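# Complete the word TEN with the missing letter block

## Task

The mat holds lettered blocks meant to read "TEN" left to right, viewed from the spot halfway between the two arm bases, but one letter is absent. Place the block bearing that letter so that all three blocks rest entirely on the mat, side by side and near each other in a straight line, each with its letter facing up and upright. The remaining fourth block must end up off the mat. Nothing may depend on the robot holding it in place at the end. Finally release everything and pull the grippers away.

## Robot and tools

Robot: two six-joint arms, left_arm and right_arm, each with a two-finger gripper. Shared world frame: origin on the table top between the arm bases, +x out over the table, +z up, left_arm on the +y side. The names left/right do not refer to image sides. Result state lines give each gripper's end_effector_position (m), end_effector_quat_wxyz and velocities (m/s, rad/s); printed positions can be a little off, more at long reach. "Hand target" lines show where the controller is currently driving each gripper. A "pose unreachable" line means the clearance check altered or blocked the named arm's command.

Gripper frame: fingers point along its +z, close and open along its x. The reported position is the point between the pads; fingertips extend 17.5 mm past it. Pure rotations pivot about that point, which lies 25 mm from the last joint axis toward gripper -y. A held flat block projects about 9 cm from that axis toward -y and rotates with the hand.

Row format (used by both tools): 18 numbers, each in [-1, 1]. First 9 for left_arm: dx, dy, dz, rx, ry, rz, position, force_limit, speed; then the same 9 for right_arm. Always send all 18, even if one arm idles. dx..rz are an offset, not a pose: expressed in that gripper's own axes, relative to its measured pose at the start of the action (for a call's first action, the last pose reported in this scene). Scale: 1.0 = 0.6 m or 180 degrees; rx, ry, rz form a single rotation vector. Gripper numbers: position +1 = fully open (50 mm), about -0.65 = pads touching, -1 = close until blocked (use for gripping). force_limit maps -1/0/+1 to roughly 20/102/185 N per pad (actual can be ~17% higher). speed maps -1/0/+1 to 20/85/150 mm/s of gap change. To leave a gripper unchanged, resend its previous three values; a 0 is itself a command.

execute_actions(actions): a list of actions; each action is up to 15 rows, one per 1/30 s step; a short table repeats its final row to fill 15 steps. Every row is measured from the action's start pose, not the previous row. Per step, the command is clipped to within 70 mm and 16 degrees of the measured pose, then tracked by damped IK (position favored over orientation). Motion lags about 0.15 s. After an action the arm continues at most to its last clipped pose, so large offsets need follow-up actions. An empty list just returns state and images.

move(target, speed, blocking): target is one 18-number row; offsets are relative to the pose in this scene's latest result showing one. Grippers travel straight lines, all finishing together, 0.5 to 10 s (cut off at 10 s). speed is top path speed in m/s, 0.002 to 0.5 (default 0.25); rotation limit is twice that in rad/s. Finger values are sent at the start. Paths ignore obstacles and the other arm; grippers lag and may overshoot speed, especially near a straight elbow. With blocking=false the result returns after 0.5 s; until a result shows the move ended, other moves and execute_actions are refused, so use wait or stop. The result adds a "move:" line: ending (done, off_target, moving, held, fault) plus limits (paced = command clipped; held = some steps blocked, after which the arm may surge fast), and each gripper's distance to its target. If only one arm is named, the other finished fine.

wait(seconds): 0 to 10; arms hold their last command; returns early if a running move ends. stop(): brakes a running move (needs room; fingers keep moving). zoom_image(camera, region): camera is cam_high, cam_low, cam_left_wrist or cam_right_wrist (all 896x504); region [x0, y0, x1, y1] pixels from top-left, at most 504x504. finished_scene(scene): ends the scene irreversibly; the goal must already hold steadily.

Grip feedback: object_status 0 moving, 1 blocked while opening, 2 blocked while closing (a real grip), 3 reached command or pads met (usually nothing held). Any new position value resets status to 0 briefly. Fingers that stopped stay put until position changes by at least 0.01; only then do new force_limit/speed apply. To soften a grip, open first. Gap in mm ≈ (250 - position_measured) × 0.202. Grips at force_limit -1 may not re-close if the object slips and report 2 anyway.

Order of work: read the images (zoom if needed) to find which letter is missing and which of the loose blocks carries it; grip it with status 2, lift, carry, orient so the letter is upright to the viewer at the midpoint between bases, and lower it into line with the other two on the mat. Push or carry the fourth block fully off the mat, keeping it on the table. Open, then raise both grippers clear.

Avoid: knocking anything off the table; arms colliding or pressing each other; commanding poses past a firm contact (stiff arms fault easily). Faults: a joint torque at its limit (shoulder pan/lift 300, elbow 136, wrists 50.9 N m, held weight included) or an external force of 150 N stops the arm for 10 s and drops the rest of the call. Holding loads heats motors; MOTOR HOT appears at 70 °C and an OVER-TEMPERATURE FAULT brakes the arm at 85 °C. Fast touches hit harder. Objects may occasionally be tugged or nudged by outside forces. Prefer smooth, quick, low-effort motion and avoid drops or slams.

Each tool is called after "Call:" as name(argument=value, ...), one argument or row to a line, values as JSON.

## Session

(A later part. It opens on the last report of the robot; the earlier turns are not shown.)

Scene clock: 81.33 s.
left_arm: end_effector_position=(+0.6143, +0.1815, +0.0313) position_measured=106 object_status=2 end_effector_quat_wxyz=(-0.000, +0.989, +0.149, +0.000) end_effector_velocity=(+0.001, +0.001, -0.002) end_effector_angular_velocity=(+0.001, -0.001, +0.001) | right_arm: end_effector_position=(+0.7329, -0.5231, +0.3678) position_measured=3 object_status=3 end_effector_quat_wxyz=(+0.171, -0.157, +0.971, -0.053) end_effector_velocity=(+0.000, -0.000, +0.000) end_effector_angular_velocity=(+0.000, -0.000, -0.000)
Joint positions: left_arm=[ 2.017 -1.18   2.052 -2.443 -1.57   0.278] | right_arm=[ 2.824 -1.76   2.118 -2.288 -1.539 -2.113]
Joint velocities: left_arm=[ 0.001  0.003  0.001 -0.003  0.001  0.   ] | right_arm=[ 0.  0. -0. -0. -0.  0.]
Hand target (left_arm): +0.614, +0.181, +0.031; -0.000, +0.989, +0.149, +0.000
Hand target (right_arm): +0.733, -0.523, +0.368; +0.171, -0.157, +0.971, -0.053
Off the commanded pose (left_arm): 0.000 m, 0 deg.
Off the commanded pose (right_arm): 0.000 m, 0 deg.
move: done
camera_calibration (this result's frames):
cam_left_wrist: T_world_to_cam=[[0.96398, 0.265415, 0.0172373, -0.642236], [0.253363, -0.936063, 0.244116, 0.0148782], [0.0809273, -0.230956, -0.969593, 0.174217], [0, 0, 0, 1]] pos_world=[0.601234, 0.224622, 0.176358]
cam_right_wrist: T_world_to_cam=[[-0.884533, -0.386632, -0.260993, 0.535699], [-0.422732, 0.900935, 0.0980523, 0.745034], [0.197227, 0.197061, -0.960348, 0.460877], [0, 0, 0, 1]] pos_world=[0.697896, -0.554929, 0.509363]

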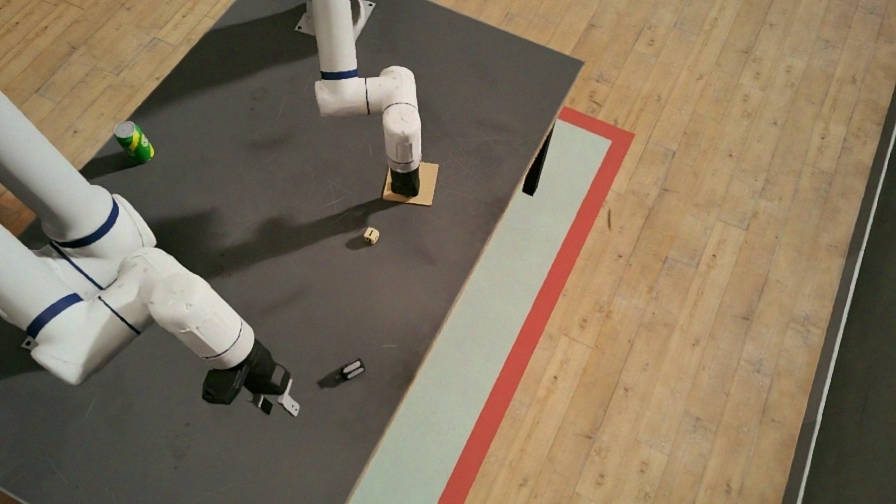

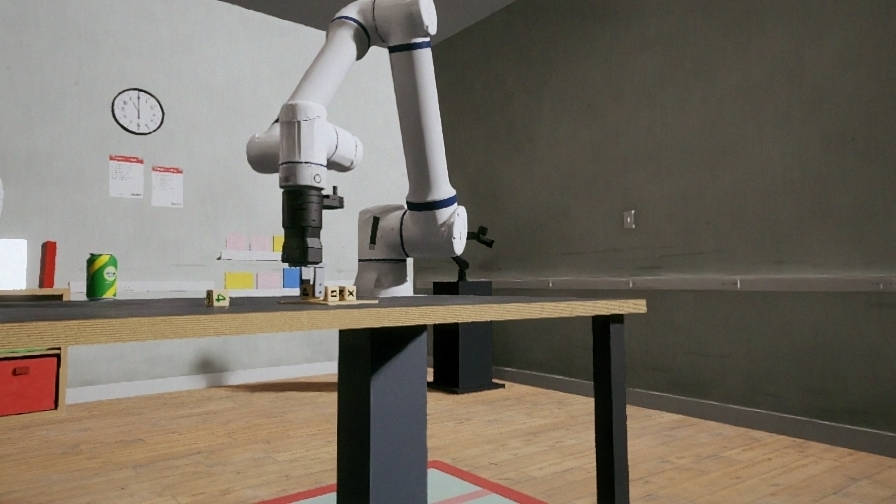

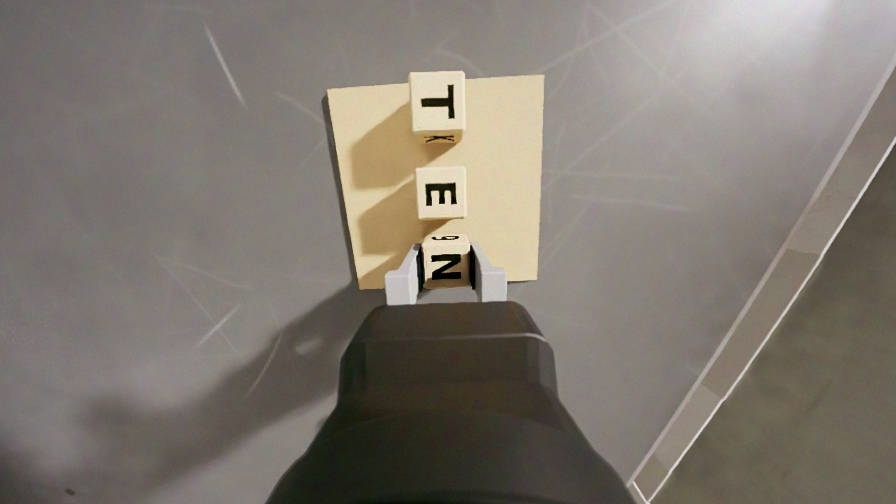

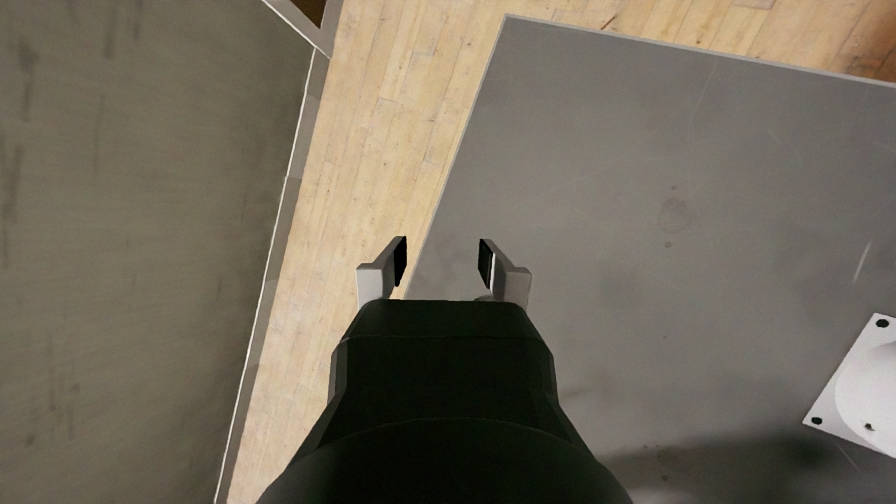

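Call:
execute_actions(
  actions=[
    [[0,0,0.004,0,0,0,-1,-0.5,0.5,0,0,0,0,0,0,1,0,0]],
    [[0,0,0,0,0,0,1,-0.5,0,0,0,0,0,0,0,1,0,0]],
  ],
)

Call:
move(
  target=[0,0.1,-0.25,0,0,0,1,-0.5,0,0,0,0,0,0,0,1,0,0],
)

Scene clock: 89.07 s.
left_arm: end_effector_position=(+0.6143, +0.1815, +0.0289) position_measured=3 object_status=3 end_effector_quat_wxyz=(-0.000, +0.989, +0.149, +0.000) end_effector_velocity=(-0.000, +0.000, -0.000) end_effector_angular_velocity=(+0.001, +0.001, -0.002) | right_arm: end_effector_position=(+0.7329, -0.5231, +0.3678) position_measured=3 object_status=3 end_effector_quat_wxyz=(+0.171, -0.157, +0.971, -0.053) end_effector_velocity=(-0.000, -0.000, +0.000) end_effector_angular_velocity=(+0.000, -0.000, -0.001)
Joint positions: left_arm=[ 2.017 -1.177  2.053 -2.447 -1.57   0.278] | right_arm=[ 2.824 -1.76   2.118 -2.288 -1.539 -2.113]
Joint velocities: left_arm=[-0.     0.001  0.     0.001 -0.     0.001] | right_arm=[-0.    -0.    -0.     0.    -0.     0.001]
Hand target (left_arm): +0.614, +0.181, +0.029; -0.000, +0.989, +0.149, +0.000
Hand target (right_arm): +0.733, -0.523, +0.368; +0.171, -0.157, +0.971, -0.053
Off the commanded pose (left_arm): 0.000 m, 0 deg.
Off the commanded pose (right_arm): 0.000 m, 0 deg.
camera_calibration (this result's frames):
cam_left_wrist: T_world_to_cam=[[0.963978, 0.265424, 0.0172377, -0.642197], [0.253372, -0.93606, 0.244117, 0.0154449], [0.0809302, -0.230956, -0.969592, 0.171913], [0, 0, 0, 1]] pos_world=[0.601237, 0.224616, 0.173985]
cam_right_wrist: T_world_to_cam=[[-0.884533, -0.386631, -0.260993, 0.535699], [-0.422732, 0.900935, 0.0980524, 0.745034], [0.197227, 0.197061, -0.960348, 0.460877], [0, 0, 0, 1]] pos_world=[0.697895, -0.554929, 0.509363]

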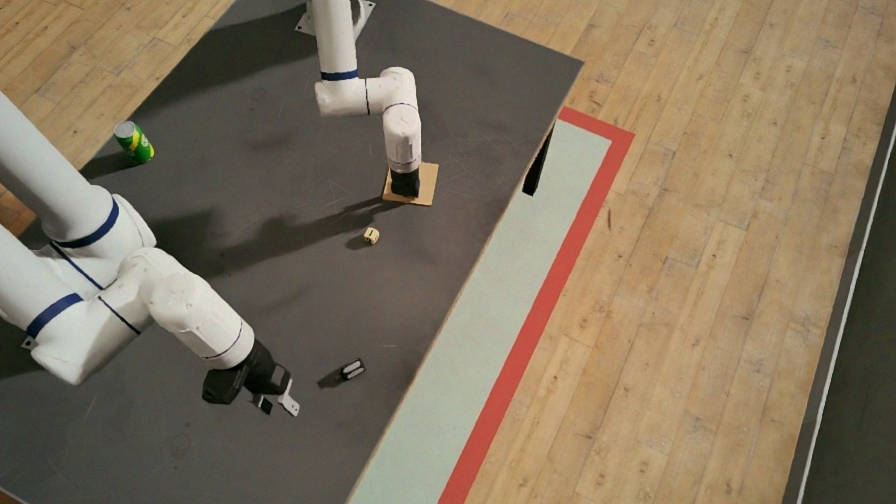

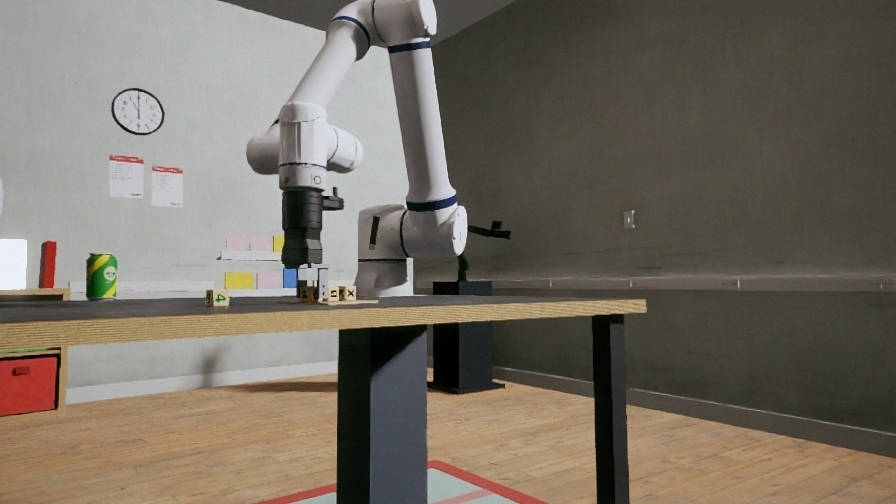

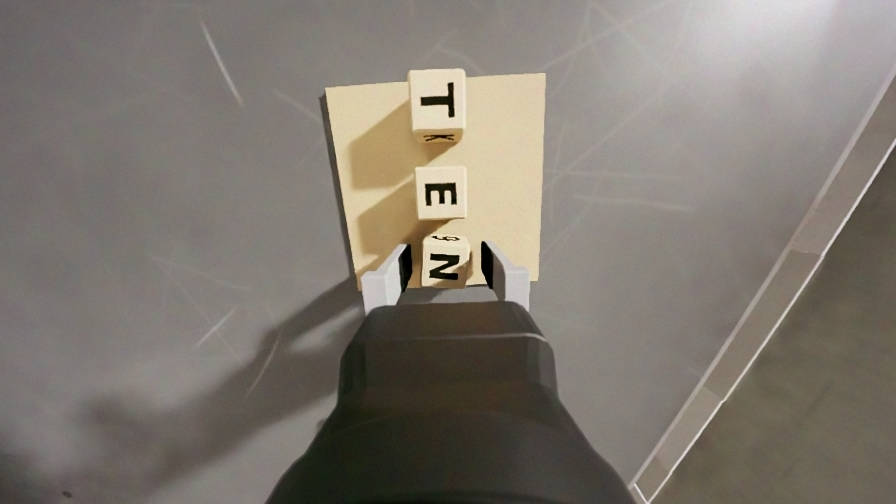

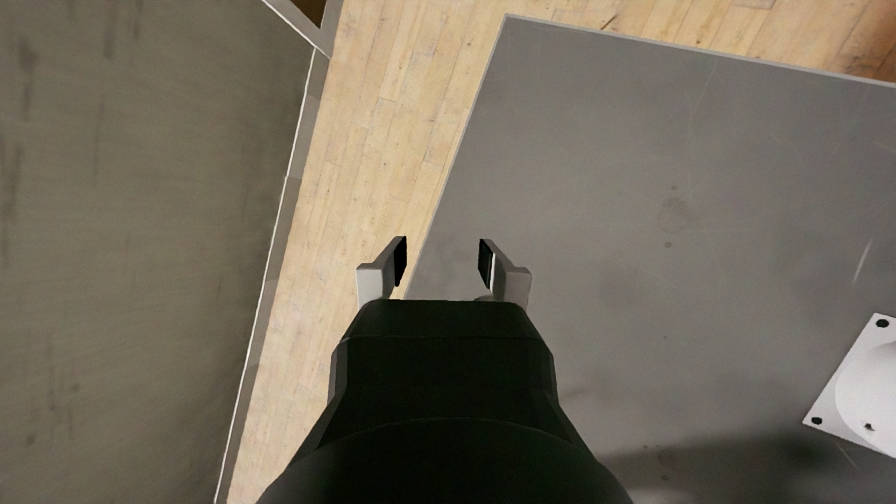

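Scene clock: 90.33 s.
left_arm: end_effector_position=(+0.6321, +0.1248, +0.1788) position_measured=3 object_status=3 end_effector_quat_wxyz=(-0.000, +0.989, +0.149, +0.000) end_effector_velocity=(+0.000, -0.000, +0.002) end_effector_angular_velocity=(+0.000, +0.001, +0.000) | right_arm: end_effector_position=(+0.7329, -0.5231, +0.3678) position_measured=3 object_status=3 end_effector_quat_wxyz=(+0.171, -0.157, +0.971, -0.053) end_effector_velocity=(+0.000, -0.000, +0.000) end_effector_angular_velocity=(-0.000, -0.000, -0.000)
Joint positions: left_arm=[ 1.996 -1.28   1.855 -2.145 -1.57   0.258] | right_arm=[ 2.824 -1.76   2.118 -2.288 -1.539 -2.113]
Joint velocities: left_arm=[ 0.001 -0.001 -0.003  0.005 -0.001  0.   ] | right_arm=[-0.     0.    -0.001 -0.     0.     0.   ]
Hand target (left_arm): +0.632, +0.125, +0.179; -0.000, +0.989, +0.149, +0.000
Hand target (right_arm): +0.733, -0.523, +0.368; +0.171, -0.157, +0.971, -0.053
Off the commanded pose (left_arm): 0.001 m, 0 deg.
Off the commanded pose (right_arm): 0.000 m, 0 deg.
move: done
camera_calibration (this result's frames):
cam_left_wrist: T_world_to_cam=[[0.963974, 0.265423, 0.0174592, -0.646979], [0.253317, -0.936066, 0.244155, -0.0786354], [0.0811474, -0.230937, -0.969579, 0.302557], [0, 0, 0, 1]] pos_world=[0.619039, 0.167987, 0.323848]
cam_right_wrist: T_world_to_cam=[[-0.884533, -0.386632, -0.260993, 0.535699], [-0.422732, 0.900935, 0.0980523, 0.745034], [0.197227, 0.197061, -0.960348, 0.460877], [0, 0, 0, 1]] pos_world=[0.697895, -0.554929, 0.509363]

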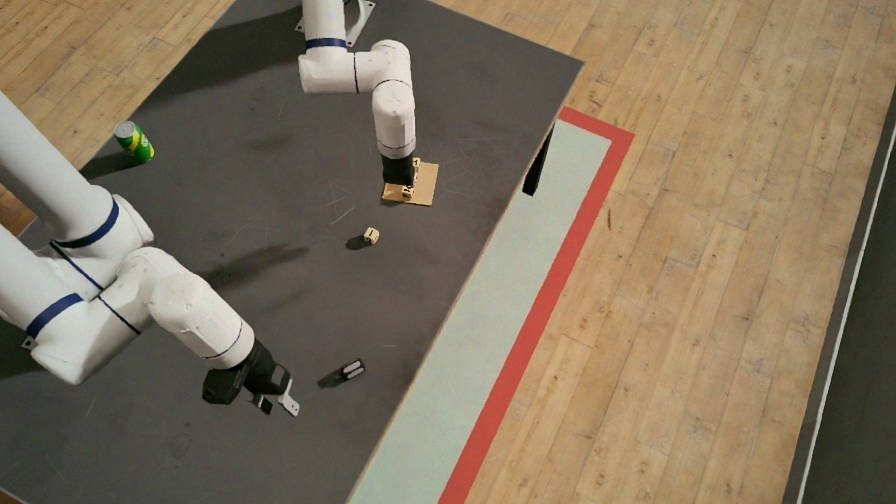

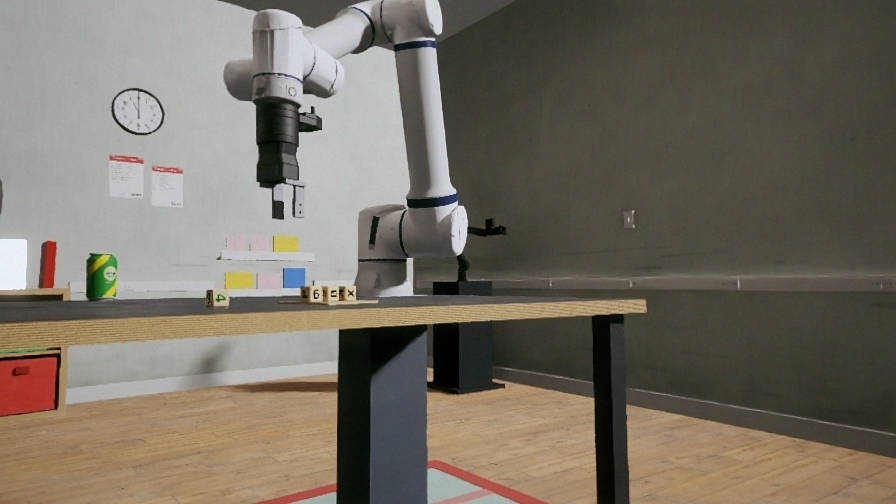

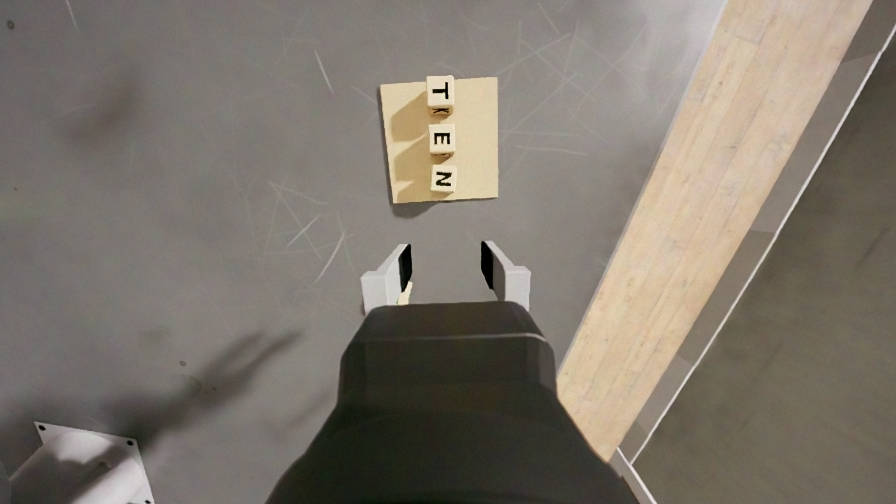

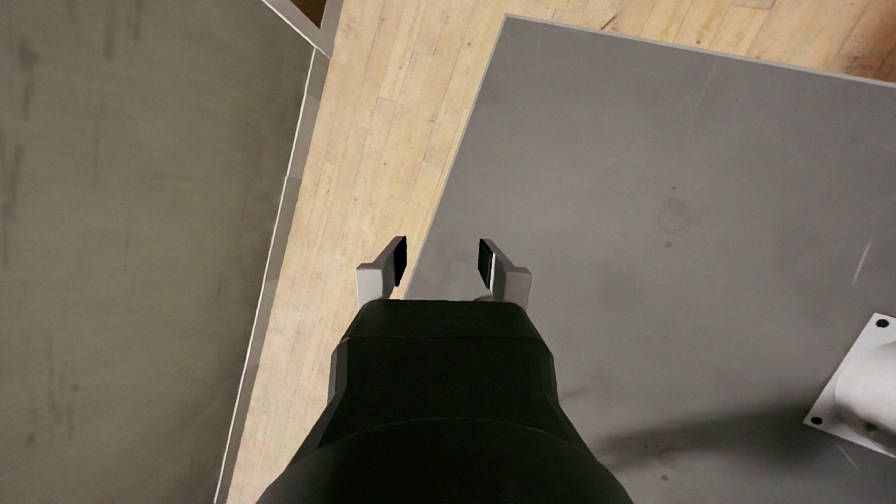

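Call:
zoom_image(
  camera="cam_left_wrist",
  region=[370,60,510,215],
)

Region (370, 60, 510, 215) of cam_left_wrist's 896x504 image, scaled by 3.252, with more detail than that image has; it fills the left 455 columns of this view, and the rest is white.

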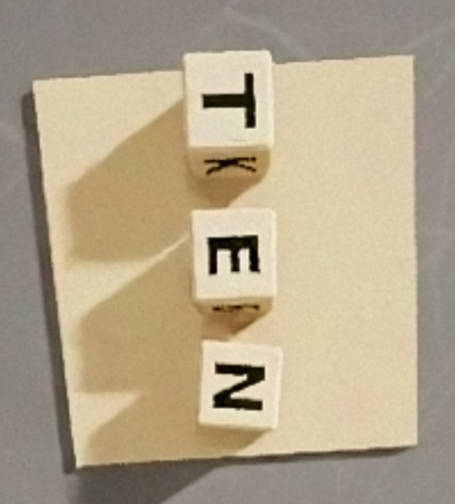

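Call:
finished_scene(
  scene=1,
)

The scene is finished: the task was done.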